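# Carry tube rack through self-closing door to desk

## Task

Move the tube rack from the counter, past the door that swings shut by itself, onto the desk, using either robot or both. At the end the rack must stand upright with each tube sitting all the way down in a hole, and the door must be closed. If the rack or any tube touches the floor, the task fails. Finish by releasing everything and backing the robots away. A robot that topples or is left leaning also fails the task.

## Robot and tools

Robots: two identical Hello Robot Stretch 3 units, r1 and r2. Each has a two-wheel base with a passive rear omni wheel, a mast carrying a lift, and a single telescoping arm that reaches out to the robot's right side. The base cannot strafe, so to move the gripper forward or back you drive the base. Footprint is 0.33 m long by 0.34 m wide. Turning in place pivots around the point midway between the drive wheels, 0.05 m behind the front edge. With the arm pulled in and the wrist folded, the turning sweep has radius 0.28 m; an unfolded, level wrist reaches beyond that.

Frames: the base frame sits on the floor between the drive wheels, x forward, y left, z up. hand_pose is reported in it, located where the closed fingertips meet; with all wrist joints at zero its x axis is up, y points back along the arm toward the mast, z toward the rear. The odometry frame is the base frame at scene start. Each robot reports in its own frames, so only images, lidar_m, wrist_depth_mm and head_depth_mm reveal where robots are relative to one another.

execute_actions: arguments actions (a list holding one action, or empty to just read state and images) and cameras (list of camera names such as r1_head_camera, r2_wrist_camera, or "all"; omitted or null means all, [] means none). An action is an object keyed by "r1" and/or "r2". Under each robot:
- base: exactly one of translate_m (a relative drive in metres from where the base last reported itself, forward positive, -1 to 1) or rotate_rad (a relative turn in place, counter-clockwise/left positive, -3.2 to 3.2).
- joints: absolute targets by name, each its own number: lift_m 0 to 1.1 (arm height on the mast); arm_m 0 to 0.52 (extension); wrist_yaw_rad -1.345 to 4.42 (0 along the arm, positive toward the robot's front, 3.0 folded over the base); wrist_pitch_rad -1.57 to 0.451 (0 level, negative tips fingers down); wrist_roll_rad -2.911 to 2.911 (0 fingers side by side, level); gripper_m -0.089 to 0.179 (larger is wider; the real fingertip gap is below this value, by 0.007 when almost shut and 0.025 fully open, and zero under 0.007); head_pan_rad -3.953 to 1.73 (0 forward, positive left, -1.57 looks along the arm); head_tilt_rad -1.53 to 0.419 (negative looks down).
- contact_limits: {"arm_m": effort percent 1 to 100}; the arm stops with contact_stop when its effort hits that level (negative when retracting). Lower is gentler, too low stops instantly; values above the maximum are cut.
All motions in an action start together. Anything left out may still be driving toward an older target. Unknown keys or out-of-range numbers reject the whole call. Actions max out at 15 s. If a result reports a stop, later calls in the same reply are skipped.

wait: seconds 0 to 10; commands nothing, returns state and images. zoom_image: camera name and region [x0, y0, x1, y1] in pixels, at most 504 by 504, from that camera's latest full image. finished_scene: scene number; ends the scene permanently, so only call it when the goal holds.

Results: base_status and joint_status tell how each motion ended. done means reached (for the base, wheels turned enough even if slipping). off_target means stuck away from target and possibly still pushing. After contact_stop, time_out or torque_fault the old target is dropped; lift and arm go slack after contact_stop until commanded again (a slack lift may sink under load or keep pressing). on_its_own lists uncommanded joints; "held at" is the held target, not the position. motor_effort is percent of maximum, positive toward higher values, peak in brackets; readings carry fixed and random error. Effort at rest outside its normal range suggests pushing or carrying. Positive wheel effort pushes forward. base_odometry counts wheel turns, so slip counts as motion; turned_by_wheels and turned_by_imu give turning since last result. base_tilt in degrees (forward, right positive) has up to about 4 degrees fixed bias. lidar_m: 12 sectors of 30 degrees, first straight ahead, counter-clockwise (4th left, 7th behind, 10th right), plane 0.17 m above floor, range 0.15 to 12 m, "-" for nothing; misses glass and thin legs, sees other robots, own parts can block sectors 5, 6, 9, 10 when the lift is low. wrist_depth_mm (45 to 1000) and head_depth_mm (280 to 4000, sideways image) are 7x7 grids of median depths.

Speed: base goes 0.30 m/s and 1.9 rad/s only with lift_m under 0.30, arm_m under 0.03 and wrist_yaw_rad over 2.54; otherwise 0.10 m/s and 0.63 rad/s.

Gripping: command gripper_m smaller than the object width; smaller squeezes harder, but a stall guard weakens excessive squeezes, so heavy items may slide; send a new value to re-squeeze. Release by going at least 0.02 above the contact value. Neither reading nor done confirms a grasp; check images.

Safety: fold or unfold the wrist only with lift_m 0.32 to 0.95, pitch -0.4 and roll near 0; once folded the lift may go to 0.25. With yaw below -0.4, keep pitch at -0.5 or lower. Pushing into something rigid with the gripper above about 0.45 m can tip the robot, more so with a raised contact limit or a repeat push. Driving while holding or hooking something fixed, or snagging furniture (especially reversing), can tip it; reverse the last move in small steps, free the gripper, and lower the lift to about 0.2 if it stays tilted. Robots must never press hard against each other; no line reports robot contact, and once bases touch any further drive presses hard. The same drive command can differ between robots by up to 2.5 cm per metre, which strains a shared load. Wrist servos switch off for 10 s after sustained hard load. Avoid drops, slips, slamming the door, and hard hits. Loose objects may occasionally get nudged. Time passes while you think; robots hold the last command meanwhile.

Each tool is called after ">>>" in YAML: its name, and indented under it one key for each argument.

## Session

>>> execute_actions:
  actions:
    - {"r1":{"joints":{"head_pan_rad":-3.14,"head_tilt_rad":-0.3}},"r2":{"joints":{"head_pan_rad":-3.14,"head_tilt_rad":-0.3}}}
  cameras: ["r1_nav_camera","r2_nav_camera","r1_wrist_camera","r2_wrist_camera"]

Scene clock: 2.03 s.
r1.base_odometry: x=+0.000 y=+0.000 heading=+0.000 (m, m, rad; r1's odometry frame)
r1.turned_by_wheels: +0.000 (rad since the last result)
r1.turned_by_imu: +0.000 (rad since the last result)
r1.base_tilt: forward=+0.6 right=+1.6 (deg)
r1.lidar_m: 0.91 2.07 1.43 1.43 1.34 1.36 1.06 1.00 1.01 0.73 0.69 0.70
r1.head_depth_mm: 1202 1301 1419 1539 1654 1711 1431 / 1117 1200 1299 1414 1548 1667 1430 / 1047 1116 1197 1298 1414 1542 1420 / 979 1043 1117 1194 1294 1401 1413 / 920 979 1044 1113 1196 1281 1352 / 868 921 975 1035 1116 1191 1279 / 820 868 919 973 1037 1108 1188
r1.base_status: not commanded
r1.joint_positions: lift_m=+0.320 arm_m=+0.000 wrist_yaw_rad=+2.918 wrist_pitch_rad=-0.525 wrist_roll_rad=-0.019 gripper_m=+0.037 head_pan_rad=-3.133 head_tilt_rad=-0.296
r1.joint_status: all done
r1.motor_effort: left_wheel=-1(0) right_wheel=+0(0) lift_m=+31(32) arm_m=-1(2) wrist_yaw_rad=+0(0) wrist_pitch_rad=+6(6) wrist_roll_rad=+0(0) gripper_m=+1(1) head_pan_rad=-2(32) head_tilt_rad=-2(19) (%)
r1.hand_pose: x=+0.0252 y=+0.0593 z=+0.3099 quat_wxyz=(+0.258, +0.692, +0.109, +0.665) (m; r1's base frame)
r1.wrist_depth_mm: 997 - - - - - - / - - - - - - - / 887 - 891 871 852 849 830 / 711 681 699 719 684 687 678 / 594 588 583 576 598 563 573 / 510 511 - 511 - 493 484 / 455 - - - 421 430 430
r2.base_odometry: x=+0.000 y=+0.000 heading=+0.000 (m, m, rad; r2's odometry frame)
r2.turned_by_wheels: +0.000 (rad since the last result)
r2.turned_by_imu: +0.000 (rad since the last result)
r2.base_tilt: forward=+1.4 right=+0.8 (deg)
r2.lidar_m: 1.87 1.91 1.26 1.17 1.15 0.79 0.74 0.75 0.97 1.94 1.97 2.00
r2.head_depth_mm: 637 672 708 751 793 845 906 / 635 666 706 743 789 840 898 / 631 663 698 737 782 835 891 / 627 657 693 736 777 826 885 / 620 653 689 723 771 820 874 / 617 650 685 724 763 810 867 / 615 643 678 717 759 803 857
r2.base_status: not commanded
r2.joint_positions: lift_m=+0.354 arm_m=-0.002 wrist_yaw_rad=+3.068 wrist_pitch_rad=-0.547 wrist_roll_rad=+0.001 gripper_m=+0.037 head_pan_rad=-3.133 head_tilt_rad=-0.296
r2.joint_status: all done
r2.motor_effort: left_wheel=+0(1) right_wheel=-1(0) lift_m=+22(23) arm_m=+0(1) wrist_yaw_rad=+1(1) wrist_pitch_rad=+4(5) wrist_roll_rad=+0(0) gripper_m=-1(1) head_pan_rad=-3(35) head_tilt_rad=-1(19) (%)
r2.hand_pose: x=-0.0061 y=+0.0633 z=+0.3391 quat_wxyz=(+0.216, +0.687, +0.166, +0.673) (m; r2's base frame)
r2.wrist_depth_mm: - - - - - - - / - - - - - - - / 919 929 884 887 858 874 826 / 777 773 728 735 721 715 681 / 630 635 610 605 617 580 568 / 535 526 - - 505 503 496 / 476 467 - - 444 441 437
pictures: r1_nav_camera (sideways: a quarter turn counterclockwise sets it upright), r1_wrist_camera, r2_nav_camera (sideways: a quarter turn counterclockwise sets it upright), r2_wrist_camera
Images, in order (width x height): r1_nav_camera 672x504, r1_wrist_camera 644x364, r2_nav_camera 672x504, r2_wrist_camera 644x364.

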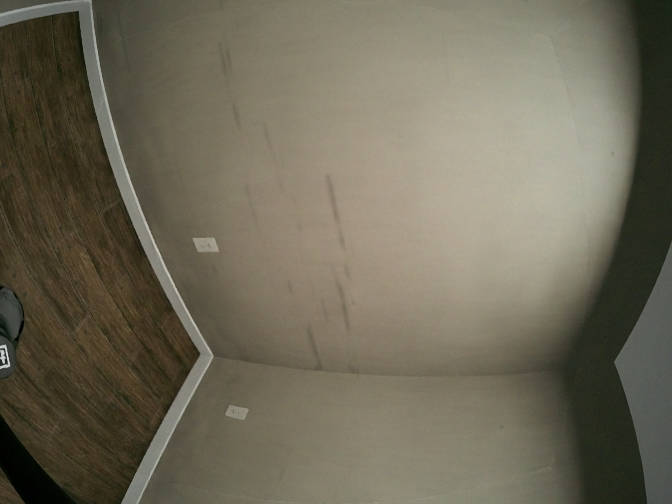

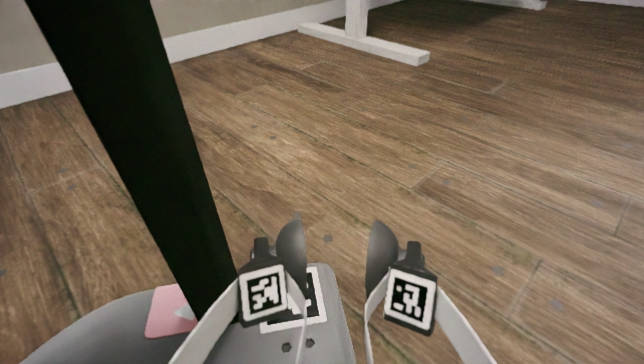

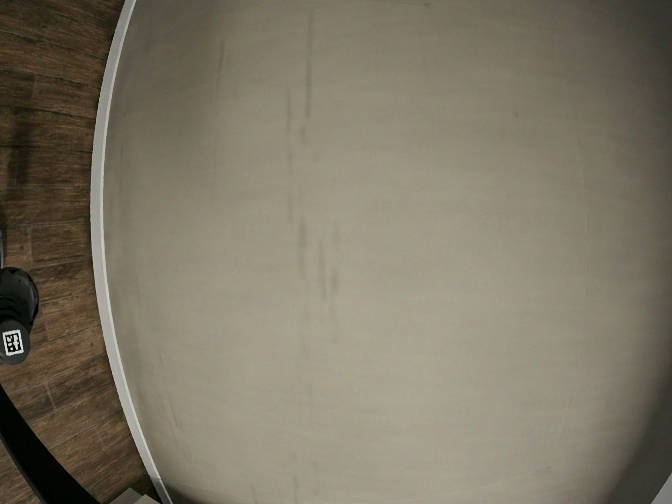

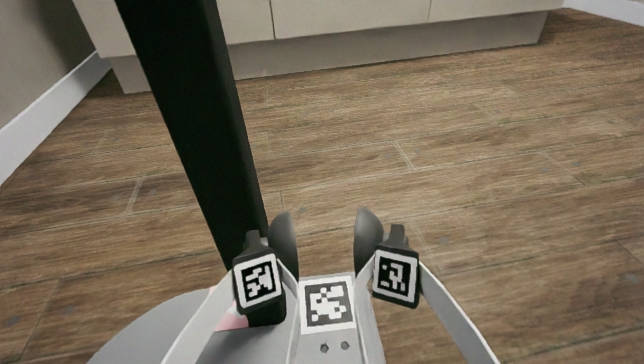

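>>> execute_actions:
  actions:
    - {"r1":{"joints":{"head_pan_rad":0.3}},"r2":{"joints":{"head_pan_rad":0.9}}}
  cameras: ["r1_nav_camera","r2_nav_camera"]

Scene clock: 6.63 s.
r1.base_odometry: x=+0.000 y=+0.000 heading=+0.000 (m, m, rad; r1's odometry frame)
r1.turned_by_wheels: +0.000 (rad since the last result)
r1.turned_by_imu: +0.000 (rad since the last result)
r1.base_tilt: forward=+0.6 right=+1.5 (deg)
r1.lidar_m: 0.91 2.07 1.42 1.42 1.34 1.37 1.06 1.00 1.02 0.73 0.69 0.70
r1.head_depth_mm: 1176 1192 1079 1124 1148 1179 1208 / 1428 1474 1520 1557 1607 1630 1377 / 1720 1816 1923 2043 2125 1817 1420 / 2276 2363 2488 2654 2377 1797 1420 / 2375 2509 2693 2887 2453 1803 1412 / 2310 2453 2602 2770 2466 1780 1405 / 2246 2380 2534 2697 2459 1779 1405
r1.base_status: not commanded
r1.joint_positions: lift_m=+0.320 arm_m=+0.000 wrist_yaw_rad=+2.918 wrist_pitch_rad=-0.525 wrist_roll_rad=-0.019 gripper_m=+0.037 head_pan_rad=+0.293 head_tilt_rad=-0.296
r1.joint_status: all done
r1.motor_effort: left_wheel=+0(1) right_wheel=+0(0) lift_m=+31(32) arm_m=-1(1) wrist_yaw_rad=+1(1) wrist_pitch_rad=+6(6) wrist_roll_rad=+0(0) gripper_m=+1(0) head_pan_rad=+3(33) head_tilt_rad=-1(2) (%)
r1.hand_pose: x=+0.0252 y=+0.0593 z=+0.3099 quat_wxyz=(+0.258, +0.692, +0.109, +0.665) (m; r1's base frame)
r1.wrist_depth_mm: 934 - - - - - - / - - - - - - - / 891 - 891 868 842 841 822 / 719 683 684 683 663 682 688 / 591 586 592 581 594 565 573 / 505 507 - 510 - 489 483 / 454 - - - 425 426 427
r2.base_odometry: x=+0.000 y=+0.000 heading=+0.000 (m, m, rad; r2's odometry frame)
r2.turned_by_wheels: +0.000 (rad since the last result)
r2.turned_by_imu: -0.001 (rad since the last result)
r2.base_tilt: forward=+1.3 right=+0.7 (deg)
r2.lidar_m: 1.87 1.91 1.26 1.17 1.15 0.79 0.74 0.75 0.97 1.93 1.97 2.00
r2.head_depth_mm: 1832 1912 1996 2075 2155 2012 1567 / 2002 2091 2208 2294 2410 2020 1548 / 2212 2314 2425 2577 2627 2034 1573 / 2220 2347 2450 1729 1780 1865 1563 / 2006 2123 2200 1574 1573 1674 1578 / 1868 1945 2016 1542 1426 1490 1525 / 1721 1794 1850 1538 1291 1353 1435
r2.base_status: not commanded
r2.joint_positions: lift_m=+0.354 arm_m=-0.002 wrist_yaw_rad=+3.068 wrist_pitch_rad=-0.547 wrist_roll_rad=+0.001 gripper_m=+0.037 head_pan_rad=+0.893 head_tilt_rad=-0.296
r2.joint_status: all done
r2.motor_effort: left_wheel=-1(0) right_wheel=-1(0) lift_m=+23(22) arm_m=-1(1) wrist_yaw_rad=+1(1) wrist_pitch_rad=+5(5) wrist_roll_rad=+0(0) gripper_m=+0(0) head_pan_rad=+3(34) head_tilt_rad=-2(2) (%)
r2.hand_pose: x=-0.0061 y=+0.0633 z=+0.3391 quat_wxyz=(+0.216, +0.687, +0.166, +0.673) (m; r2's base frame)
r2.wrist_depth_mm: - - - - - - - / - - - - - - - / 912 955 899 902 871 830 843 / 774 768 737 710 727 687 697 / 648 619 610 621 616 579 571 / 551 547 - - 510 522 500 / 474 486 - - 446 444 438
pictures: r1_nav_camera (sideways: a quarter turn counterclockwise sets it upright), r2_nav_camera (sideways: a quarter turn counterclockwise sets it upright)
Images, in order (width x height): r1_nav_camera 672x504, r2_nav_camera 672x504.

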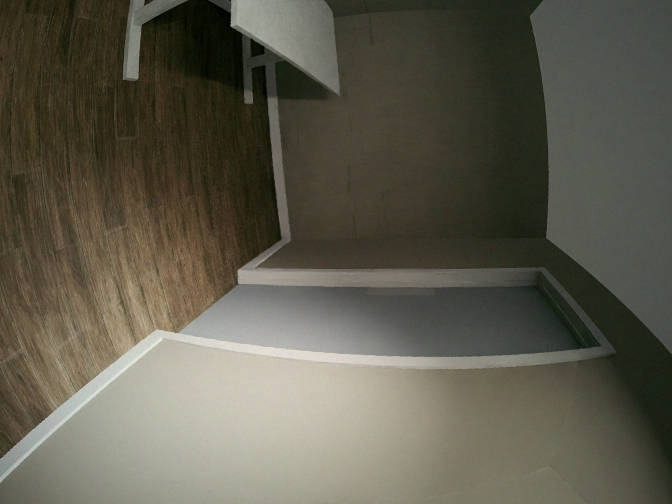

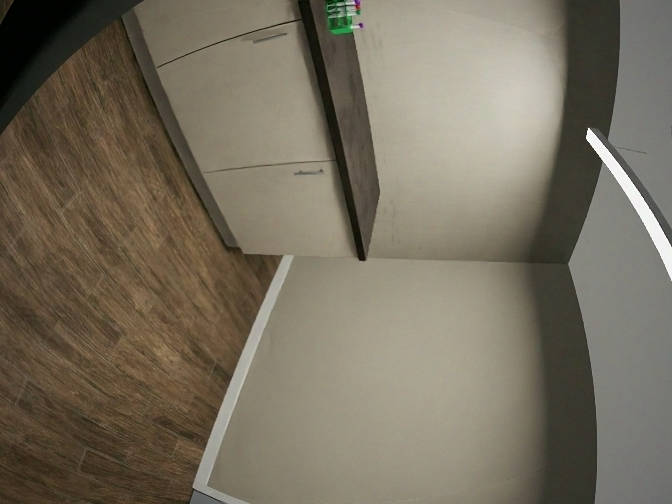

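>>> execute_actions:
  actions:
    - {"r2":{"base":{"rotate_rad":1.57},"joints":{"lift_m":0.28,"wrist_pitch_rad":-0.4}},"r1":{"joints":{"lift_m":0.28,"head_pan_rad":0,"head_tilt_rad":-0.4},"base":{"rotate_rad":0.77}}}
  cameras: []

>>> execute_actions:
  actions:
    - {"r2":{"base":{"translate_m":0.56}},"r1":{"base":{"translate_m":1.0}}}
  cameras: []

>>> execute_actions:
  actions:
    - {"r2":{"base":{"rotate_rad":1.57},"joints":{"lift_m":0.9,"head_pan_rad":-1.57,"head_tilt_rad":-0.6}},"r1":{"base":{"translate_m":0.25}}}
  cameras: []

>>> execute_actions:
  actions:
    - {"r2":{"joints":{"wrist_yaw_rad":0,"gripper_m":0.179}},"r1":{"base":{"rotate_rad":-1.57}}}
  cameras: ["r1_nav_camera","r2_head_camera"]

Scene clock: 16.67 s.
r1.base_odometry: x=+0.000 y=+0.000 heading=+0.770 (m, m, rad; r1's odometry frame)
r1.turned_by_wheels: +0.770 (rad since the last result)
r1.turned_by_imu: +0.770 (rad since the last result)
r1.base_tilt: forward=+0.6 right=+1.6 (deg)
r1.lidar_m: 2.50 1.42 1.34 1.33 1.23 1.00 1.00 0.85 0.69 0.69 0.76 1.19
r1.head_depth_mm: 2227 2386 2583 2786 2164 1643 1325 / 2276 2451 2625 2762 2137 1636 1322 / 2310 2498 2717 2897 2140 1629 1318 / 2368 2539 2769 2915 2140 1640 1314 / 2435 2625 2557 2691 2127 1617 1306 / 2455 2646 2508 1580 2118 1573 1311 / 2180 2282 2243 1377 2109 1594 1306
r1.base_status: done
r1.joint_positions: lift_m=+0.280 arm_m=+0.000 wrist_yaw_rad=+2.918 wrist_pitch_rad=-0.526 wrist_roll_rad=-0.019 gripper_m=+0.037 head_pan_rad=+0.007 head_tilt_rad=-0.395
r1.joint_status: all done
r1.motor_effort: left_wheel=-2(8) right_wheel=+2(6) lift_m=+20(27) arm_m=-1(1) wrist_yaw_rad=+0(0) wrist_pitch_rad=+6(6) wrist_roll_rad=+0(0) gripper_m=+0(1) head_pan_rad=-2(19) head_tilt_rad=-2(9) (%)
r1.hand_pose: x=+0.0252 y=+0.0592 z=+0.2697 quat_wxyz=(+0.258, +0.692, +0.109, +0.665) (m; r1's base frame)
r1.wrist_depth_mm: - - - - - - - / - - - - - - - / 806 - 793 775 772 769 764 / 654 631 622 620 632 612 616 / 534 536 551 538 532 529 511 / 477 - - 450 - 445 443 / - - - - 383 390 392
r2.base_odometry: x=+0.000 y=+0.000 heading=+1.570 (m, m, rad; r2's odometry frame)
r2.turned_by_wheels: +1.570 (rad since the last result)
r2.turned_by_imu: +1.569 (rad since the last result)
r2.base_tilt: forward=+1.2 right=+0.8 (deg)
r2.lidar_m: 1.17 1.14 0.78 0.74 0.75 0.97 1.93 1.97 1.99 1.87 1.91 1.26
r2.head_depth_mm: 1206 1290 1382 1474 1574 1632 1496 / 1063 1131 1201 1286 1382 1492 1518 / 956 1005 1069 1124 1201 1283 1369 / 868 908 954 1004 1062 1127 1201 / 794 825 866 906 950 1001 1060 / 731 759 792 826 863 908 954 / 678 703 726 757 787 825 861
r2.base_status: done
r2.joint_positions: lift_m=+0.281 arm_m=-0.002 wrist_yaw_rad=+3.068 wrist_pitch_rad=-0.420 wrist_roll_rad=+0.001 gripper_m=+0.037 head_pan_rad=+0.893 head_tilt_rad=-0.297
r2.joint_status: all done
r2.motor_effort: left_wheel=-3(12) right_wheel=+2(13) lift_m=+13(18) arm_m=-1(1) wrist_yaw_rad=+0(1) wrist_pitch_rad=+7(8) wrist_roll_rad=+0(0) gripper_m=+1(1) head_pan_rad=+3(3) head_tilt_rad=-1(1) (%)
r2.hand_pose: x=-0.0048 y=+0.0810 z=+0.2928 quat_wxyz=(+0.173, +0.696, +0.122, +0.686) (m; r2's base frame)
r2.wrist_depth_mm: 606 638 648 700 736 756 807 / 659 685 710 741 782 825 902 / 690 746 763 793 842 896 890 / 747 762 754 757 730 704 684 / 634 613 - 594 609 577 568 / 516 522 - 506 497 488 474 / 445 - - - 422 413 408
pictures: none
No camera images: the call's "cameras" was empty. Leave "cameras" out to get every camera's image.

Scene clock: 21.77 s.
r1.base_odometry: x=+0.718 y=+0.696 heading=+0.770 (m, m, rad; r1's odometry frame)
r1.turned_by_wheels: +0.000 (rad since the last result)
r1.turned_by_imu: +0.007 (rad since the last result)
r1.base_tilt: forward=+0.5 right=+1.6 (deg)
r1.lidar_m: 1.79 1.43 0.73 1.17 1.29 1.99 1.98 1.05 0.86 0.85 1.04 1.50
r1.head_depth_mm: 1419 1517 1637 1802 1932 1644 1318 / 1452 1562 1685 1839 1976 1635 1322 / 1483 1599 1734 1894 2038 1635 1311 / 1523 1646 1781 1945 2073 1628 1321 / 1560 1679 1847 1486 2060 1618 1310 / 1588 1724 1885 1390 998 1616 1310 / 1627 1770 1906 1378 949 806 1307
r1.base_status: done
r1.joint_positions: lift_m=+0.280 arm_m=+0.000 wrist_yaw_rad=+2.918 wrist_pitch_rad=-0.526 wrist_roll_rad=-0.019 gripper_m=+0.037 head_pan_rad=+0.007 head_tilt_rad=-0.396
r1.joint_status: not commanded
r1.motor_effort: left_wheel=-2(6) right_wheel=+2(7) lift_m=+20(20) arm_m=+0(1) wrist_yaw_rad=+0(0) wrist_pitch_rad=+6(6) wrist_roll_rad=+0(0) gripper_m=+1(1) head_pan_rad=-2(3) head_tilt_rad=-1(1) (%)
r1.hand_pose: x=+0.0252 y=+0.0592 z=+0.2697 quat_wxyz=(+0.258, +0.692, +0.109, +0.665) (m; r1's base frame)
r1.wrist_depth_mm: - - - - - - - / - - - - 988 - 950 / 836 - 801 779 751 795 764 / 658 627 632 615 594 608 609 / 537 524 550 547 547 517 519 / 472 - - 443 - 443 450 / - - - - 385 392 395
r2.base_odometry: x=+0.001 y=+0.560 heading=+1.570 (m, m, rad; r2's odometry frame)
r2.turned_by_wheels: +0.000 (rad since the last result)
r2.turned_by_imu: -0.004 (rad since the last result)
r2.base_tilt: forward=+1.2 right=+0.8 (deg)
r2.lidar_m: 0.62 0.62 0.80 0.78 0.80 1.03 2.34 2.53 1.95 1.83 0.98 0.66
r2.head_depth_mm: 1208 1261 1314 1347 866 697 740 / 1142 1213 1294 1363 866 774 827 / 1023 1080 1140 1206 869 877 934 / 927 972 1018 1076 1106 1179 1243 / 846 881 924 968 1016 1067 1129 / 780 812 845 882 921 966 1016 / 722 750 776 809 846 879 918
r2.base_status: done
r2.joint_positions: lift_m=+0.281 arm_m=-0.002 wrist_yaw_rad=+3.068 wrist_pitch_rad=-0.419 wrist_roll_rad=+0.001 gripper_m=+0.037 head_pan_rad=+0.893 head_tilt_rad=-0.297
r2.joint_status: not commanded
r2.motor_effort: left_wheel=-3(9) right_wheel=+2(12) lift_m=+13(14) arm_m=-1(1) wrist_yaw_rad=+1(1) wrist_pitch_rad=+7(7) wrist_roll_rad=+0(0) gripper_m=+1(0) head_pan_rad=+3(3) head_tilt_rad=-1(0) (%)
r2.hand_pose: x=-0.0048 y=+0.0811 z=+0.2929 quat_wxyz=(+0.173, +0.697, +0.122, +0.686) (m; r2's base frame)
r2.wrist_depth_mm: 657 659 703 734 787 795 581 / 701 714 765 788 843 860 581 / 759 785 815 855 909 895 633 / 778 796 772 748 722 708 635 / 645 621 - 598 619 573 555 / 526 524 - 512 491 485 473 / 449 - - - 418 414 410
pictures: none
No camera images: the call's "cameras" was empty. Leave "cameras" out to get every camera's image.

Scene clock: 28.23 s.
r1.base_odometry: x=+0.898 y=+0.870 heading=+0.770 (m, m, rad; r1's odometry frame)
r1.turned_by_wheels: +0.000 (rad since the last result)
r1.turned_by_imu: +0.002 (rad since the last result)
r1.base_tilt: forward=+0.5 right=+1.6 (deg)
r1.lidar_m: 1.55 1.30 1.14 0.68 1.25 1.97 2.15 1.11 0.91 0.98 1.09 1.56
r1.head_depth_mm: 1216 1315 1414 1535 1688 1641 1323 / 1244 1342 1452 1580 1742 1645 1316 / 1278 1378 1500 1636 1788 1628 1314 / 1301 1406 1528 1666 1854 1630 1309 / 1335 1450 1577 1389 1868 1588 1310 / 1368 1488 1618 1387 954 1513 1315 / 1402 1520 1672 1382 952 728 1236
r1.base_status: done
r1.joint_positions: lift_m=+0.280 arm_m=+0.000 wrist_yaw_rad=+2.918 wrist_pitch_rad=-0.526 wrist_roll_rad=-0.019 gripper_m=+0.037 head_pan_rad=+0.007 head_tilt_rad=-0.396
r1.joint_status: not commanded
r1.motor_effort: left_wheel=-1(6) right_wheel=+2(7) lift_m=+20(20) arm_m=-1(1) wrist_yaw_rad=+1(0) wrist_pitch_rad=+6(6) wrist_roll_rad=+0(0) gripper_m=+1(1) head_pan_rad=-3(3) head_tilt_rad=-1(1) (%)
r1.hand_pose: x=+0.0252 y=+0.0592 z=+0.2697 quat_wxyz=(+0.258, +0.692, +0.109, +0.665) (m; r1's base frame)
r1.wrist_depth_mm: - - - - - - - / - - - 993 - - 988 / 779 - 783 792 760 774 782 / 651 633 601 634 618 621 624 / 538 534 550 539 538 517 521 / 472 - - 455 - 449 442 / - - - - 389 394 394
r2.base_odometry: x=+0.001 y=+0.560 heading=+3.140 (m, m, rad; r2's odometry frame)
r2.turned_by_wheels: +1.570 (rad since the last result)
r2.turned_by_imu: +1.573 (rad since the last result)
r2.base_tilt: forward=+1.3 right=+0.8 (deg)
r2.lidar_m: 0.78 0.80 1.04 2.40 2.55 1.94 1.83 0.97 0.66 0.62 0.63 0.80
r2.head_depth_mm: 1075 1180 1033 749 817 917 - / 1063 1173 1041 744 809 933 - / 1058 1173 1052 734 795 937 - / 1051 1156 843 722 781 913 - / 1049 1151 941 722 779 904 - / 1038 1136 1075 729 765 895 1075 / 1032 1135 1079 732 759 883 1058
r2.base_status: done
r2.joint_positions: lift_m=+0.899 arm_m=-0.002 wrist_yaw_rad=+3.068 wrist_pitch_rad=-0.419 wrist_roll_rad=+0.001 gripper_m=+0.037 head_pan_rad=-1.563 head_tilt_rad=-0.593
r2.joint_status: all done
r2.motor_effort: left_wheel=-3(13) right_wheel=+2(10) lift_m=+30(32) arm_m=-1(1) wrist_yaw_rad=+0(1) wrist_pitch_rad=+6(7) wrist_roll_rad=+0(0) gripper_m=+0(0) head_pan_rad=-3(35) head_tilt_rad=-4(21) (%)
r2.hand_pose: x=-0.0048 y=+0.0811 z=+0.9119 quat_wxyz=(+0.173, +0.697, +0.122, +0.686) (m; r2's base frame)
r2.wrist_depth_mm: - - - - - - 729 / - - - - - - 759 / - - - - - - 767 / - - - - - - 791 / - - - - - - 818 / - - - - - - 825 / - - - - - - 838
pictures: none
No camera images: the call's "cameras" was empty. Leave "cameras" out to get every camera's image.

Scene clock: 30.77 s.
r1.base_odometry: x=+0.898 y=+0.870 heading=-0.800 (m, m, rad; r1's odometry frame)
r1.turned_by_wheels: -1.570 (rad since the last result)
r1.turned_by_imu: -1.566 (rad since the last result)
r1.base_tilt: forward=+0.6 right=+1.5 (deg)
r1.lidar_m: 0.98 1.09 1.56 1.54 1.37 1.13 0.68 1.25 2.00 2.10 1.10 0.91
r1.head_depth_mm: 762 816 881 954 1023 1080 1189 / 780 839 905 988 1082 1205 1281 / 795 856 934 1015 1118 1247 1315 / 816 882 960 1050 1153 1289 1314 / 837 905 984 1080 1203 1345 1315 / 856 929 1015 1118 1241 1402 1306 / 882 955 1044 1146 1255 1379 1309
r1.base_status: done
r1.joint_positions: lift_m=+0.280 arm_m=+0.000 wrist_yaw_rad=+2.918 wrist_pitch_rad=-0.526 wrist_roll_rad=-0.019 gripper_m=+0.037 head_pan_rad=+0.007 head_tilt_rad=-0.396
r1.joint_status: not commanded
r1.motor_effort: left_wheel=+2(10) right_wheel=-2(4) lift_m=+20(20) arm_m=-1(1) wrist_yaw_rad=+1(0) wrist_pitch_rad=+6(7) wrist_roll_rad=+0(0) gripper_m=+1(0) head_pan_rad=-2(2) head_tilt_rad=-2(2) (%)
r1.hand_pose: x=+0.0252 y=+0.0592 z=+0.2697 quat_wxyz=(+0.258, +0.692, +0.109, +0.665) (m; r1's base frame)
r1.wrist_depth_mm: - - - - - - - / - - - - - - 932 / 828 - 769 765 774 776 743 / 657 629 632 621 635 618 613 / 541 534 546 544 538 518 512 / 471 - - 450 - 445 443 / - - - - 387 398 389
r2.base_odometry: x=+0.001 y=+0.560 heading=+3.140 (m, m, rad; r2's odometry frame)
r2.turned_by_wheels: +0.000 (rad since the last result)
r2.turned_by_imu: +0.000 (rad since the last result)
r2.base_tilt: forward=+1.3 right=+0.8 (deg)
r2.lidar_m: 0.78 0.80 1.04 2.39 2.55 1.94 1.83 0.97 0.66 0.61 0.63 0.80
r2.head_depth_mm: 1073 1180 1039 748 819 921 - / 1066 1172 1042 742 804 944 - / 1054 1172 1050 732 784 - - / 1050 1157 840 722 776 919 1172 / 1047 1149 939 724 776 926 1096 / 1038 1145 1064 728 765 896 1076 / 1034 1136 1074 732 757 885 1054
r2.base_status: not commanded
r2.joint_positions: lift_m=+0.899 arm_m=-0.002 wrist_yaw_rad=+0.003 wrist_pitch_rad=-0.419 wrist_roll_rad=+0.001 gripper_m=+0.179 head_pan_rad=-1.563 head_tilt_rad=-0.593
r2.joint_status: all done
r2.motor_effort: left_wheel=-4(3) right_wheel=+2(2) lift_m=+29(30) arm_m=-1(1) wrist_yaw_rad=-2(5) wrist_pitch_rad=+6(7) wrist_roll_rad=+0(0) gripper_m=+1(84) head_pan_rad=-3(3) head_tilt_rad=-3(4) (%)
r2.hand_pose: x=-0.0209 y=-0.3668 z=+0.9119 quat_wxyz=(+0.692, +0.148, -0.691, -0.147) (m; r2's base frame)
r2.wrist_depth_mm: 824 846 744 846 873 833 762 / 574 530 496 478 450 429 406 / 351 355 368 374 413 438 450 / 395 403 421 432 463 482 496 / 436 445 464 487 510 532 558 / 481 509 529 553 601 622 641 / 544 577 598 630 676 732 786
pictures: r1_nav_camera (sideways: a quarter turn counterclockwise sets it upright), r2_head_camera (sideways: a quarter turn clockwise sets it upright)
Images, in order (width x height): r1_nav_camera 672x504, r2_head_camera 896x504.

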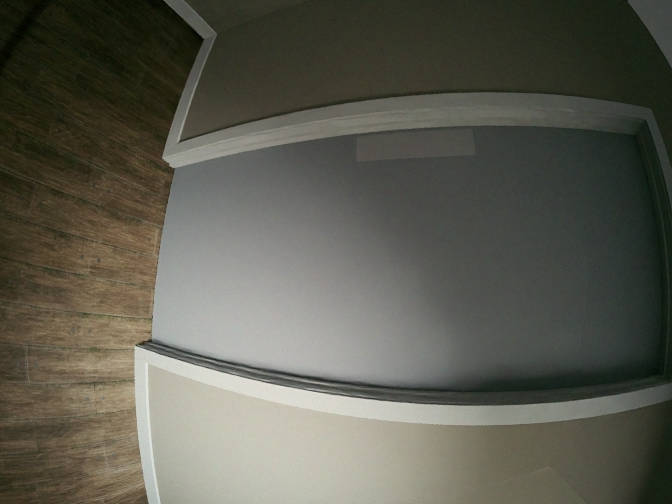

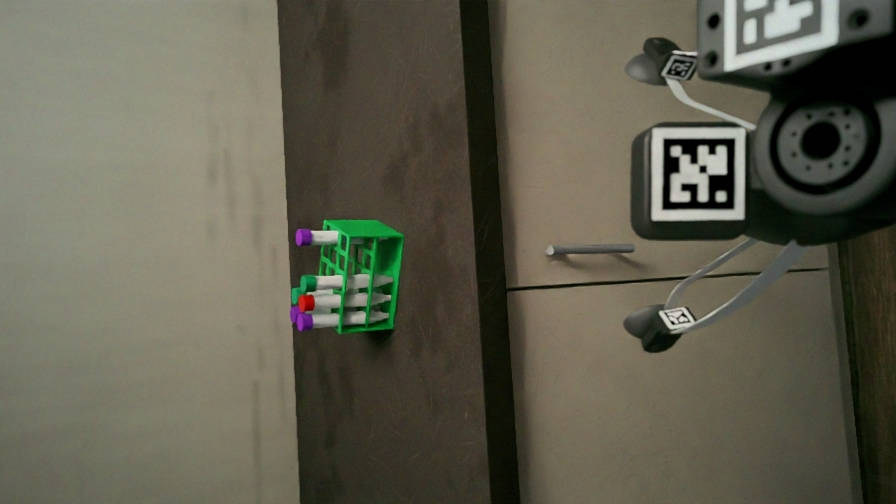

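>>> execute_actions:
  actions:
    - {"r2":{"base":{"translate_m":0.08},"joints":{"wrist_pitch_rad":0,"lift_m":0.87,"arm_m":0.25}},"r1":{"base":{"translate_m":0.7}}}
  cameras: ["r2_wrist_camera"]

Scene clock: 38.37 s.
r1.base_odometry: x=+1.385 y=+0.368 heading=-0.800 (m, m, rad; r1's odometry frame)
r1.turned_by_wheels: +0.000 (rad since the last result)
r1.turned_by_imu: +0.006 (rad since the last result)
r1.base_tilt: forward=+0.6 right=+1.6 (deg)
r1.lidar_m: 0.30 0.33 0.53 1.42 1.58 1.82 1.38 2.02 2.36 0.50 0.36 0.30
r1.head_depth_mm: - - - - 284 306 342 / - - - - 290 317 356 / - - - - 295 329 371 / - - - 285 306 342 388 / - - - 290 317 356 407 / - - - 296 330 371 426 / - - 285 306 342 389 449
r1.base_status: done
r1.joint_positions: lift_m=+0.280 arm_m=+0.000 wrist_yaw_rad=+2.918 wrist_pitch_rad=-0.526 wrist_roll_rad=-0.019 gripper_m=+0.037 head_pan_rad=+0.007 head_tilt_rad=-0.396
r1.joint_status: not commanded
r1.motor_effort: left_wheel=+2(9) right_wheel=-1(4) lift_m=+20(20) arm_m=-2(2) wrist_yaw_rad=+0(0) wrist_pitch_rad=+6(6) wrist_roll_rad=+0(0) gripper_m=+0(1) head_pan_rad=-2(2) head_tilt_rad=-2(1) (%)
r1.hand_pose: x=+0.0252 y=+0.0592 z=+0.2697 quat_wxyz=(+0.258, +0.692, +0.109, +0.665) (m; r1's base frame)
r1.wrist_depth_mm: - - - - 731 511 339 / - - - - 753 506 339 / 808 - 800 776 691 509 338 / 631 633 637 628 616 514 339 / 536 533 542 543 534 494 341 / 475 - - 460 - 448 340 / - - - - 387 391 344
r2.base_odometry: x=-0.079 y=+0.560 heading=+3.140 (m, m, rad; r2's odometry frame)
r2.turned_by_wheels: +0.000 (rad since the last result)
r2.turned_by_imu: -0.002 (rad since the last result)
r2.base_tilt: forward=+1.2 right=+0.7 (deg)
r2.lidar_m: 0.70 0.72 0.93 2.15 2.55 2.03 1.91 0.96 0.65 0.61 0.62 0.75
r2.head_depth_mm: 1065 1176 1038 779 - 976 1186 / 1060 1170 1041 - 832 938 1169 / 1049 1158 926 - 819 923 1165 / 1045 1153 828 723 777 912 1111 / 1038 1150 1066 710 766 898 1084 / 1035 1136 1070 728 757 883 1063 / 1030 1133 1075 733 748 869 1042
r2.base_status: done
r2.joint_positions: lift_m=+0.871 arm_m=+0.250 wrist_yaw_rad=+0.001 wrist_pitch_rad=-0.022 wrist_roll_rad=+0.001 gripper_m=+0.179 head_pan_rad=-1.563 head_tilt_rad=-0.593
r2.joint_status: all done
r2.motor_effort: left_wheel=-3(6) right_wheel=+2(8) lift_m=+12(26) arm_m=+5(6) wrist_yaw_rad=-1(3) wrist_pitch_rad=+7(7) wrist_roll_rad=+0(0) gripper_m=+1(0) head_pan_rad=-3(3) head_tilt_rad=-4(3) (%)
r2.hand_pose: x=-0.0211 y=-0.6502 z=+0.9796 quat_wxyz=(+0.707, +0.009, -0.707, -0.008) (m; r2's base frame)
r2.wrist_depth_mm: 651 669 690 689 704 734 737 / 678 687 723 721 701 761 766 / 675 700 722 733 759 779 787 / 700 705 712 314 606 665 595 / 460 450 376 311 343 370 351 / 314 276 276 265 256 251 256 / 204 201 205 200 197 191 181
pictures: r2_wrist_camera
Images, in order (width x height): r2_wrist_camera 644x364.

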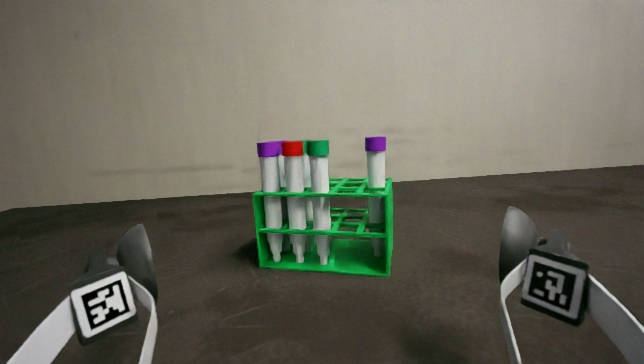

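>>> execute_actions:
  actions:
    - {"r2":{"joints":{"lift_m":0.856,"arm_m":0.41}},"r1":{"base":{"translate_m":0.95},"joints":{"lift_m":0.35}}}
  cameras: ["r2_wrist_camera"]

Scene clock: 53.63 s.
r1.base_odometry: x=+2.047 y=-0.314 heading=-0.801 (m, m, rad; r1's odometry frame)
r1.turned_by_wheels: -0.001 (rad since the last result)
r1.turned_by_imu: -1.646 (rad since the last result)
r1.base_tilt: forward=+0.5 right=+1.6 (deg)
r1.lidar_m: - - 0.15 0.25 2.04 1.62 0.79 0.79 2.23 0.21 0.15 -
r1.head_depth_mm: - - - - - - - / - - - - - - - / - - - - - - - / - - - - - - - / - - - - - - - / - - - - - - - / - - - - - - -
r1.base_status: translate_m off_target (by the wheels' count: +0.9499 of +0.9500)
r1.joint_positions: lift_m=+0.350 arm_m=+0.000 wrist_yaw_rad=+2.927 wrist_pitch_rad=-0.529 wrist_roll_rad=-0.019 gripper_m=+0.037 head_pan_rad=+0.007 head_tilt_rad=-0.396
r1.joint_status: all done
r1.on_its_own: right_wheel is at rest, and its effort (+22) is outside its rest range (-18 to +18)
r1.motor_effort: left_wheel=+4(42) right_wheel=+22(49) lift_m=+33(44) arm_m=-1(1) wrist_yaw_rad=-6(21) wrist_pitch_rad=+7(8) wrist_roll_rad=+0(0) gripper_m=+5(7) head_pan_rad=-2(8) head_tilt_rad=-1(9) (%)
r1.hand_pose: x=+0.0233 y=+0.0591 z=+0.3386 quat_wxyz=(+0.256, +0.692, +0.113, +0.666) (m; r1's base frame)
r1.wrist_depth_mm: - - - 372 127 77 55 / - - - 420 133 79 56 / 954 - 943 490 139 81 57 / 754 725 748 566 145 83 58 / 627 624 645 574 139 85 59 / 545 531 - 511 129 88 61 / 469 - - - 195 90 62
r2.base_odometry: x=-0.079 y=+0.560 heading=+3.140 (m, m, rad; r2's odometry frame)
r2.turned_by_wheels: +0.000 (rad since the last result)
r2.turned_by_imu: -0.002 (rad since the last result)
r2.base_tilt: forward=+1.2 right=+0.8 (deg)
r2.lidar_m: 0.70 0.72 0.93 2.15 2.56 1.37 1.91 0.96 0.65 0.61 0.62 0.75
r2.head_depth_mm: 1065 1174 1033 746 - 948 1190 / 1058 1169 1117 727 801 940 1170 / 1051 1164 1181 692 778 924 1172 / 1046 1151 1058 690 778 909 1110 / 1036 1145 1060 722 766 900 1088 / 1034 1133 1070 726 756 883 1062 / 1027 1126 1078 730 749 872 1041
r2.base_status: not commanded
r2.joint_positions: lift_m=+0.857 arm_m=+0.410 wrist_yaw_rad=+0.001 wrist_pitch_rad=-0.022 wrist_roll_rad=+0.001 gripper_m=+0.179 head_pan_rad=-1.563 head_tilt_rad=-0.593
r2.joint_status: all done
r2.motor_effort: left_wheel=-4(3) right_wheel=+2(2) lift_m=+12(13) arm_m=+5(4) wrist_yaw_rad=-1(2) wrist_pitch_rad=+7(7) wrist_roll_rad=+0(0) gripper_m=+1(0) head_pan_rad=-3(3) head_tilt_rad=-3(4) (%)
r2.hand_pose: x=-0.0211 y=-0.8102 z=+0.9656 quat_wxyz=(+0.707, +0.008, -0.707, -0.007) (m; r2's base frame)
r2.wrist_depth_mm: 528 527 540 562 578 572 596 / 532 547 554 572 569 588 610 / 560 558 132 576 597 600 631 / 565 580 133 152 479 619 534 / 405 410 137 129 136 324 312 / 277 222 144 139 145 127 230 / 181 180 146 134 151 162 161
pictures: r2_wrist_camera
Images, in order (width x height): r2_wrist_camera 644x364.

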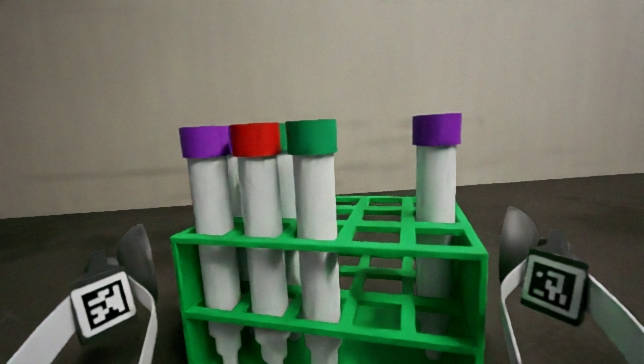

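>>> execute_actions:
  actions:
    - {"r2":{"joints":{"lift_m":0.98}},"r1":{"base":{"translate_m":-0.02}}}
  cameras: []

>>> execute_actions:
  actions:
    - {"r2":{"base":{"translate_m":-0.06},"joints":{"gripper_m":-0.02,"arm_m":0.43}}}
  cameras: ["r2_wrist_camera","r1_nav_camera"]

Scene clock: 61.90 s.
r1.base_odometry: x=+2.033 y=-0.300 heading=-0.801 (m, m, rad; r1's odometry frame)
r1.turned_by_wheels: +0.000 (rad since the last result)
r1.turned_by_imu: +0.003 (rad since the last result)
r1.base_tilt: forward=+0.5 right=+1.5 (deg)
r1.lidar_m: - - 0.15 0.19 2.01 1.60 0.77 0.78 2.22 1.92 0.15 -
r1.head_depth_mm: - - - - - - - / - - - - - - - / - - - - - - - / - - - - - - - / - - - - - - - / - - - - - - - / - - - - - - -
r1.base_status: done
r1.joint_positions: lift_m=+0.350 arm_m=+0.000 wrist_yaw_rad=+2.939 wrist_pitch_rad=-0.534 wrist_roll_rad=-0.019 gripper_m=+0.037 head_pan_rad=+0.007 head_tilt_rad=-0.397
r1.joint_status: not commanded
r1.on_its_own: wrist_yaw_rad is at rest, and its effort (-14) is outside its rest range (-12 to +12)
r1.motor_effort: left_wheel=+5(39) right_wheel=+2(18) lift_m=+32(33) arm_m=-2(0) wrist_yaw_rad=-14(16) wrist_pitch_rad=+10(11) wrist_roll_rad=+0(0) gripper_m=+7(7) head_pan_rad=-2(2) head_tilt_rad=+0(1) (%)
r1.hand_pose: x=+0.0207 y=+0.0588 z=+0.3375 quat_wxyz=(+0.254, +0.691, +0.119, +0.667) (m; r1's base frame)
r1.wrist_depth_mm: - - - 273 121 77 57 / - - - 309 126 79 58 / 937 - 892 354 133 82 59 / 745 739 738 415 141 84 61 / 615 625 649 472 139 88 62 / 529 541 - - 130 91 64 / 472 - - - 192 94 66
r2.base_odometry: x=-0.079 y=+0.560 heading=+3.140 (m, m, rad; r2's odometry frame)
r2.turned_by_wheels: +0.000 (rad since the last result)
r2.turned_by_imu: -0.001 (rad since the last result)
r2.base_tilt: forward=+1.2 right=+0.8 (deg)
r2.lidar_m: 0.70 0.72 0.93 2.16 2.55 1.42 1.91 0.96 0.65 0.61 0.62 0.75
r2.head_depth_mm: 1061 1160 - 726 806 952 1191 / 1062 1134 925 732 798 939 1167 / 1050 1126 812 718 775 924 1166 / 1044 1140 826 721 778 910 1118 / 1038 1147 1062 725 766 901 1082 / 1030 1139 1069 727 755 886 1060 / 1029 1131 1071 730 746 870 1045
r2.base_status: not commanded
r2.joint_positions: lift_m=+0.979 arm_m=+0.410 wrist_yaw_rad=+0.001 wrist_pitch_rad=-0.022 wrist_roll_rad=+0.001 gripper_m=+0.179 head_pan_rad=-1.563 head_tilt_rad=-0.593
r2.joint_status: all done
r2.motor_effort: left_wheel=-3(3) right_wheel=+2(2) lift_m=+29(32) arm_m=+5(5) wrist_yaw_rad=-1(1) wrist_pitch_rad=+7(7) wrist_roll_rad=+0(0) gripper_m=+1(0) head_pan_rad=-3(3) head_tilt_rad=-3(4) (%)
r2.hand_pose: x=-0.0211 y=-0.8102 z=+1.0885 quat_wxyz=(+0.707, +0.008, -0.707, -0.007) (m; r2's base frame)
r2.wrist_depth_mm: 512 528 548 560 581 581 597 / 533 542 555 570 589 603 617 / 558 552 580 579 598 614 635 / 548 573 592 602 613 630 653 / 584 591 604 618 634 649 646 / 584 502 481 478 465 444 450 / 386 363 357 356 349 347 323
pictures: none
No camera images: the call's "cameras" was empty. Leave "cameras" out to get every camera's image.

Scene clock: 64.37 s.
r1.base_odometry: x=+2.033 y=-0.300 heading=-0.801 (m, m, rad; r1's odometry frame)
r1.turned_by_wheels: +0.000 (rad since the last result)
r1.turned_by_imu: +0.000 (rad since the last result)
r1.base_tilt: forward=+0.6 right=+1.5 (deg)
r1.lidar_m: - - 0.15 0.19 2.02 1.60 0.77 0.77 2.22 1.92 0.15 -
r1.head_depth_mm: - - - - - - - / - - - - - - - / - - - - - - - / - - - - - - - / - - - - - - - / - - - - - - - / - - - - - - -
r1.base_status: not commanded
r1.joint_positions: lift_m=+0.350 arm_m=+0.000 wrist_yaw_rad=+2.939 wrist_pitch_rad=-0.534 wrist_roll_rad=-0.019 gripper_m=+0.037 head_pan_rad=+0.007 head_tilt_rad=-0.397
r1.joint_status: not commanded
r1.on_its_own: wrist_yaw_rad is at rest, and its effort (-15) is outside its rest range (-12 to +12)
r1.motor_effort: left_wheel=+6(6) right_wheel=+2(2) lift_m=+33(33) arm_m=-1(2) wrist_yaw_rad=-15(15) wrist_pitch_rad=+10(10) wrist_roll_rad=+0(0) gripper_m=+7(6) head_pan_rad=-2(3) head_tilt_rad=-1(1) (%)
r1.hand_pose: x=+0.0207 y=+0.0588 z=+0.3375 quat_wxyz=(+0.254, +0.691, +0.119, +0.667) (m; r1's base frame)
r1.wrist_depth_mm: - - - 274 120 77 57 / - - - 306 127 79 58 / 949 - 917 361 133 82 59 / 754 762 729 420 140 85 61 / 633 619 625 469 139 88 62 / 544 531 - - 130 91 64 / 468 - - - 192 94 66
r2.base_odometry: x=-0.019 y=+0.560 heading=+3.140 (m, m, rad; r2's odometry frame)
r2.turned_by_wheels: +0.000 (rad since the last result)
r2.turned_by_imu: +0.000 (rad since the last result)
r2.base_tilt: forward=+1.3 right=+0.8 (deg)
r2.lidar_m: 0.76 0.78 1.01 2.34 2.55 1.37 1.85 0.97 0.66 0.61 0.62 0.80
r2.head_depth_mm: 1068 1159 - 728 814 965 1193 / 1059 1137 950 739 804 950 1168 / 1056 1127 926 729 794 938 1165 / 1049 1139 812 721 785 920 1165 / 1041 1149 1001 721 773 908 1090 / 1034 1140 1064 726 763 895 1071 / 1028 1137 1072 730 753 881 1058
r2.base_status: done
r2.joint_positions: lift_m=+0.979 arm_m=+0.430 wrist_yaw_rad=+0.001 wrist_pitch_rad=-0.022 wrist_roll_rad=+0.001 gripper_m=-0.020 head_pan_rad=-1.563 head_tilt_rad=-0.593
r2.joint_status: all done
r2.motor_effort: left_wheel=-3(10) right_wheel=+2(5) lift_m=+29(30) arm_m=+5(6) wrist_yaw_rad=-1(1) wrist_pitch_rad=+7(7) wrist_roll_rad=+0(0) gripper_m=-7(83) head_pan_rad=-3(3) head_tilt_rad=-4(3) (%)
r2.hand_pose: x=-0.0211 y=-0.8302 z=+1.0885 quat_wxyz=(+0.707, +0.008, -0.707, -0.007) (m; r2's base frame)
r2.wrist_depth_mm: 509 520 522 534 554 560 566 / 518 524 550 553 571 570 586 / 537 557 565 561 578 591 610 / 541 558 568 578 592 612 631 / 576 582 587 593 623 619 639 / 573 508 494 - 455 445 442 / 383 382 370 358 352 344 336
pictures: r1_nav_camera (sideways: a quarter turn counterclockwise sets it upright), r2_wrist_camera
Images, in order (width x height): r1_nav_camera 672x504, r2_wrist_camera 644x364.

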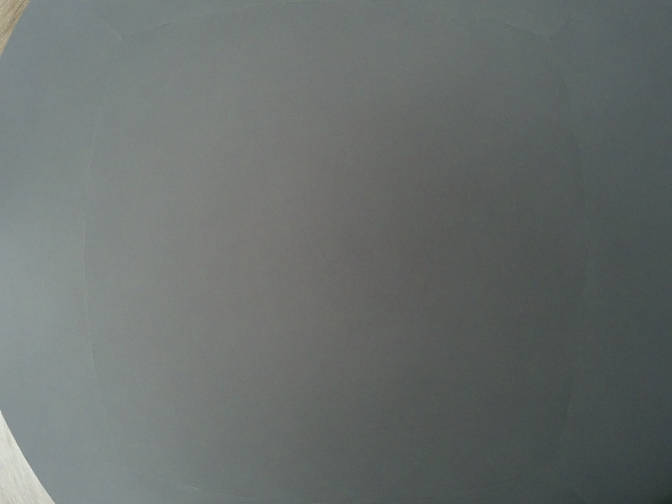

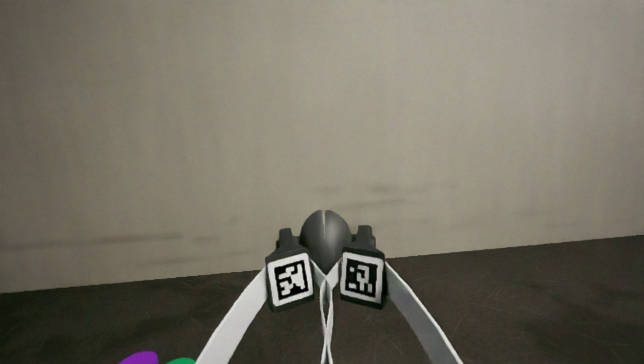

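>>> execute_actions:
  actions:
    - {"r2":{"joints":{"lift_m":0.955,"head_pan_rad":-1.62}}}
  cameras: ["r2_head_camera"]

>>> zoom_image:
  camera: "r2_head_camera"
  region: [200, 120, 500, 400]

Scene clock: 70.00 s.
r1.base_odometry: x=+2.033 y=-0.300 heading=-0.801 (m, m, rad; r1's odometry frame)
r1.turned_by_wheels: +0.000 (rad since the last result)
r1.turned_by_imu: +0.000 (rad since the last result)
r1.base_tilt: forward=+0.5 right=+1.5 (deg)
r1.lidar_m: - - 0.15 0.19 2.01 1.60 0.76 0.78 2.23 1.93 0.15 -
r1.head_depth_mm: - - - - - - - / - - - - - - - / - - - - - - - / - - - - - - - / - - - - - - - / - - - - - - - / - - - - - - -
r1.base_status: not commanded
r1.joint_positions: lift_m=+0.350 arm_m=+0.000 wrist_yaw_rad=+2.939 wrist_pitch_rad=-0.534 wrist_roll_rad=-0.019 gripper_m=+0.037 head_pan_rad=+0.007 head_tilt_rad=-0.397
r1.joint_status: not commanded
r1.on_its_own: wrist_yaw_rad is at rest, and its effort (-15) is outside its rest range (-12 to +12)
r1.motor_effort: left_wheel=+5(5) right_wheel=+2(2) lift_m=+33(33) arm_m=-2(2) wrist_yaw_rad=-15(16) wrist_pitch_rad=+10(10) wrist_roll_rad=+0(0) gripper_m=+7(7) head_pan_rad=-3(3) head_tilt_rad=-1(1) (%)
r1.hand_pose: x=+0.0207 y=+0.0588 z=+0.3375 quat_wxyz=(+0.254, +0.691, +0.119, +0.667) (m; r1's base frame)
r1.wrist_depth_mm: - - - 277 120 77 57 / - - - 308 126 79 58 / 917 - 941 353 133 82 59 / 789 738 730 412 140 85 61 / 635 622 627 477 138 88 62 / 534 527 - - 130 91 64 / 466 - - - 193 94 66
r2.base_odometry: x=-0.019 y=+0.560 heading=+3.140 (m, m, rad; r2's odometry frame)
r2.turned_by_wheels: +0.000 (rad since the last result)
r2.turned_by_imu: +0.000 (rad since the last result)
r2.base_tilt: forward=+1.3 right=+0.8 (deg)
r2.lidar_m: 0.76 0.78 1.01 2.34 2.54 1.37 1.85 0.97 0.66 0.61 0.62 0.80
r2.head_depth_mm: 1093 1207 1192 - 852 996 1188 / 1078 1177 - 717 823 969 1193 / 1065 1153 901 742 806 948 1172 / 1055 1147 835 723 783 926 1170 / 1048 1149 823 726 775 903 1085 / 1033 1135 1066 728 758 883 1054 / 1022 1120 1073 729 742 862 1023
r2.base_status: not commanded
r2.joint_positions: lift_m=+0.956 arm_m=+0.430 wrist_yaw_rad=+0.001 wrist_pitch_rad=-0.022 wrist_roll_rad=+0.001 gripper_m=-0.020 head_pan_rad=-1.613 head_tilt_rad=-0.593
r2.joint_status: all done
r2.motor_effort: left_wheel=-3(3) right_wheel=+2(2) lift_m=+12(27) arm_m=+4(5) wrist_yaw_rad=-1(2) wrist_pitch_rad=+7(7) wrist_roll_rad=+0(0) gripper_m=-7(8) head_pan_rad=-3(8) head_tilt_rad=-3(3) (%)
r2.hand_pose: x=-0.0211 y=-0.8302 z=+1.0646 quat_wxyz=(+0.707, +0.008, -0.707, -0.007) (m; r2's base frame)
r2.wrist_depth_mm: 515 519 526 539 558 560 578 / 517 531 544 543 570 572 595 / 531 542 555 561 592 601 613 / 555 562 574 587 600 618 636 / 564 571 592 601 608 621 566 / 463 457 437 - 417 409 393 / 343 155 328 319 320 310 303
pictures: r2_head_camera (sideways: a quarter turn clockwise sets it upright)
Images, in order (width x height): r2_head_camera 896x504.

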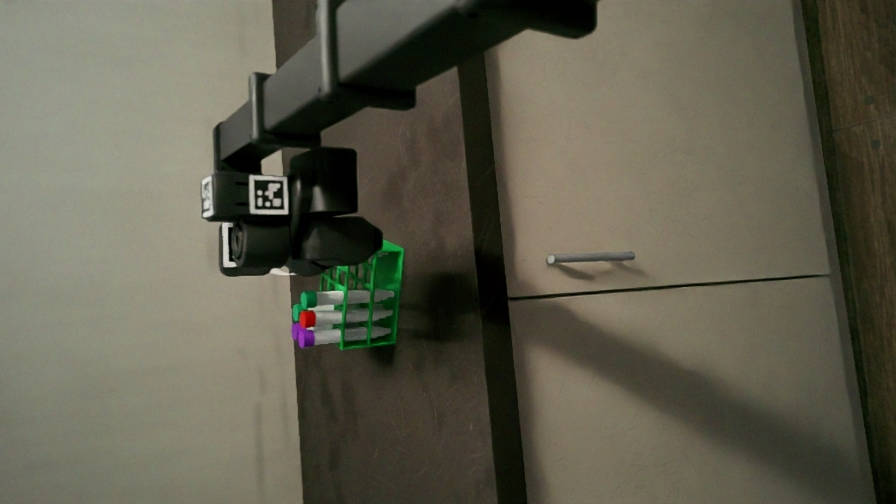

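Region (200, 120, 500, 400) of r2_head_camera's 896x504 image, scaled by 1.680, with more detail than that image has; it fills the top 470 rows of this view, and the rest is white.

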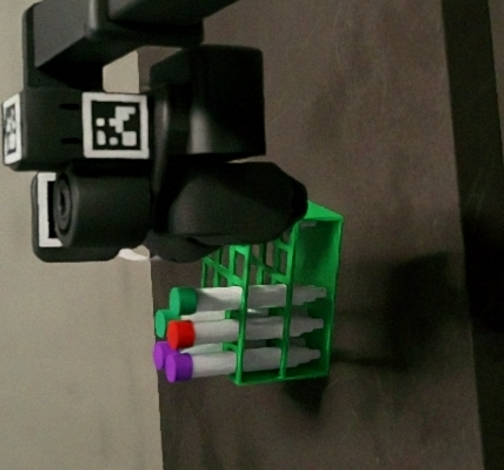

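>>> execute_actions:
  actions:
    - {"r2":{"joints":{"arm_m":0.39}}}
  cameras: ["r2_wrist_camera"]

Scene clock: 76.73 s.
r1.base_odometry: x=+2.033 y=-0.300 heading=-0.801 (m, m, rad; r1's odometry frame)
r1.turned_by_wheels: +0.000 (rad since the last result)
r1.turned_by_imu: +0.000 (rad since the last result)
r1.base_tilt: forward=+0.5 right=+1.5 (deg)
r1.lidar_m: - - 0.15 0.19 2.02 1.60 0.77 0.78 2.22 1.92 0.15 -
r1.head_depth_mm: - - - - - - - / - - - - - - - / - - - - - - - / - - - - - - - / - - - - - - - / - - - - - - - / - - - - - - -
r1.base_status: not commanded
r1.joint_positions: lift_m=+0.350 arm_m=+0.000 wrist_yaw_rad=+2.939 wrist_pitch_rad=-0.534 wrist_roll_rad=-0.019 gripper_m=+0.037 head_pan_rad=+0.007 head_tilt_rad=-0.397
r1.joint_status: not commanded
r1.on_its_own: wrist_yaw_rad is at rest, and its effort (-15) is outside its rest range (-12 to +12)
r1.motor_effort: left_wheel=+6(5) right_wheel=+2(2) lift_m=+33(33) arm_m=-1(2) wrist_yaw_rad=-15(16) wrist_pitch_rad=+10(10) wrist_roll_rad=+0(0) gripper_m=+7(7) head_pan_rad=-3(3) head_tilt_rad=-1(1) (%)
r1.hand_pose: x=+0.0207 y=+0.0588 z=+0.3375 quat_wxyz=(+0.254, +0.691, +0.119, +0.667) (m; r1's base frame)
r1.wrist_depth_mm: - - - 275 120 77 57 / - - - 309 126 80 58 / 912 - 885 353 133 82 59 / 757 746 743 410 140 85 61 / 620 601 628 471 138 88 62 / 563 541 - - 131 91 64 / 472 - - - 192 94 66
r2.base_odometry: x=-0.019 y=+0.560 heading=+3.140 (m, m, rad; r2's odometry frame)
r2.turned_by_wheels: +0.000 (rad since the last result)
r2.turned_by_imu: -0.001 (rad since the last result)
r2.base_tilt: forward=+1.2 right=+0.6 (deg)
r2.lidar_m: 0.76 0.78 1.01 2.34 2.55 1.37 1.85 0.97 0.66 0.61 0.62 0.80
r2.head_depth_mm: 1088 1204 1191 - 839 1001 1192 / 1073 1179 - 718 821 969 1194 / 1064 1156 - 742 803 947 1172 / 1054 1150 835 722 789 923 1171 / 1039 1148 823 724 774 903 1086 / 1028 1135 1065 726 755 880 1056 / 1022 1125 1076 733 742 859 1025
r2.base_status: not commanded
r2.joint_positions: lift_m=+0.956 arm_m=+0.390 wrist_yaw_rad=+0.001 wrist_pitch_rad=-0.022 wrist_roll_rad=+0.001 gripper_m=-0.020 head_pan_rad=-1.613 head_tilt_rad=-0.593
r2.joint_status: all done
r2.motor_effort: left_wheel=-3(3) right_wheel=+1(2) lift_m=+13(13) arm_m=-5(6) wrist_yaw_rad=-2(1) wrist_pitch_rad=+7(7) wrist_roll_rad=+0(0) gripper_m=-6(8) head_pan_rad=-3(3) head_tilt_rad=-2(3) (%)
r2.hand_pose: x=-0.0211 y=-0.7910 z=+1.0646 quat_wxyz=(+0.707, +0.008, -0.707, -0.007) (m; r2's base frame)
r2.wrist_depth_mm: 545 555 571 573 588 613 607 / 563 583 593 605 595 617 621 / 576 582 594 592 613 640 649 / 585 599 608 637 638 666 684 / 600 629 628 625 650 584 550 / 465 455 442 - 415 405 394 / 347 168 198 217 321 309 304
pictures: r2_wrist_camera
Images, in order (width x height): r2_wrist_camera 644x364.

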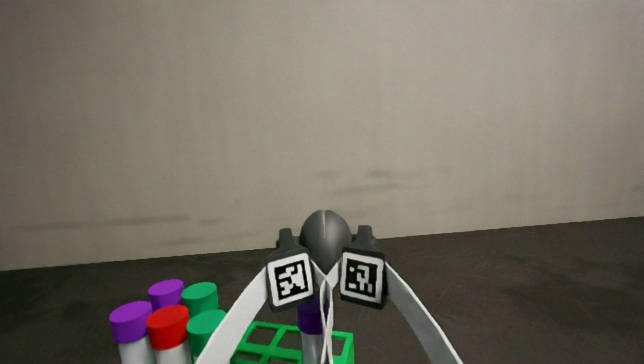

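>>> execute_actions:
  actions:
    - {"r2":{"joints":{"lift_m":0.915}}}
  cameras: ["r2_wrist_camera"]

Scene clock: 80.37 s.
r1.base_odometry: x=+2.033 y=-0.300 heading=-0.801 (m, m, rad; r1's odometry frame)
r1.turned_by_wheels: +0.000 (rad since the last result)
r1.turned_by_imu: +0.000 (rad since the last result)
r1.base_tilt: forward=+0.5 right=+1.6 (deg)
r1.lidar_m: - - 0.15 0.19 2.01 1.60 0.76 0.77 2.22 1.92 0.15 -
r1.head_depth_mm: - - - - - - - / - - - - - - - / - - - - - - - / - - - - - - - / - - - - - - - / - - - - - - - / - - - - - - -
r1.base_status: not commanded
r1.joint_positions: lift_m=+0.350 arm_m=+0.000 wrist_yaw_rad=+2.939 wrist_pitch_rad=-0.534 wrist_roll_rad=-0.019 gripper_m=+0.037 head_pan_rad=+0.007 head_tilt_rad=-0.397
r1.joint_status: not commanded
r1.on_its_own: wrist_yaw_rad is at rest, and its effort (-15) is outside its rest range (-12 to +12)
r1.motor_effort: left_wheel=+6(5) right_wheel=+2(2) lift_m=+33(33) arm_m=-1(2) wrist_yaw_rad=-15(15) wrist_pitch_rad=+10(10) wrist_roll_rad=+0(0) gripper_m=+7(6) head_pan_rad=-3(2) head_tilt_rad=+0(0) (%)
r1.hand_pose: x=+0.0207 y=+0.0588 z=+0.3375 quat_wxyz=(+0.254, +0.691, +0.119, +0.667) (m; r1's base frame)
r1.wrist_depth_mm: - - - 272 120 77 57 / - - - 307 127 79 58 / 936 - 913 351 133 82 59 / 769 772 760 413 140 85 61 / 630 608 638 468 138 88 62 / 534 538 - - 130 91 64 / 475 - - - 194 94 66
r2.base_odometry: x=-0.019 y=+0.560 heading=+3.140 (m, m, rad; r2's odometry frame)
r2.turned_by_wheels: +0.000 (rad since the last result)
r2.turned_by_imu: +0.000 (rad since the last result)
r2.base_tilt: forward=+1.3 right=+0.7 (deg)
r2.lidar_m: 0.76 0.78 1.01 2.34 2.55 1.37 1.85 0.97 0.66 0.61 0.62 0.80
r2.head_depth_mm: 1088 1201 1038 - - 1021 1190 / 1076 1189 1229 750 820 972 1191 / 1069 1174 - 718 807 949 1170 / 1054 1160 - 707 791 925 1174 / 1040 1154 827 724 778 901 1086 / 1030 1133 1068 725 757 885 1057 / 1016 1123 1079 732 741 862 1024
r2.base_status: not commanded
r2.joint_positions: lift_m=+0.916 arm_m=+0.390 wrist_yaw_rad=+0.001 wrist_pitch_rad=+0.068 wrist_roll_rad=+0.001 gripper_m=-0.020 head_pan_rad=-1.613 head_tilt_rad=-0.593
r2.joint_status: all done
r2.on_its_own: wrist_pitch_rad is at rest, and its effort (-23) is outside its rest range (-20 to +32)
r2.motor_effort: left_wheel=-3(3) right_wheel=+2(2) lift_m=+7(11) arm_m=-4(5) wrist_yaw_rad=+0(1) wrist_pitch_rad=-23(24) wrist_roll_rad=+0(0) gripper_m=-7(7) head_pan_rad=-3(3) head_tilt_rad=-3(2) (%)
r2.hand_pose: x=-0.0212 y=-0.7926 z=+1.0479 quat_wxyz=(+0.707, -0.023, -0.707, +0.024) (m; r2's base frame)
r2.wrist_depth_mm: 568 575 597 612 601 631 629 / 568 583 602 600 611 625 645 / 583 587 607 609 632 630 654 / 590 597 599 623 622 648 659 / 598 593 619 623 644 672 662 / 508 187 436 - 435 416 409 / 349 162 188 206 317 311 301
pictures: r2_wrist_camera
Images, in order (width x height): r2_wrist_camera 644x364.

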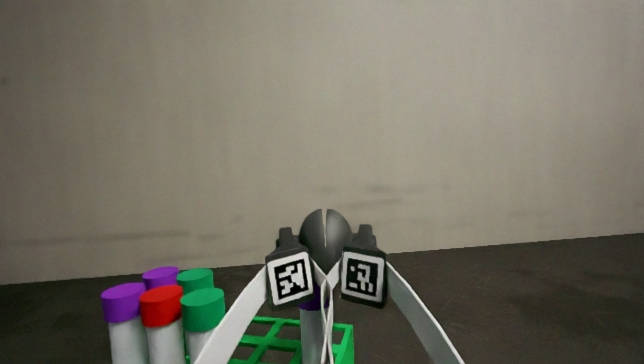

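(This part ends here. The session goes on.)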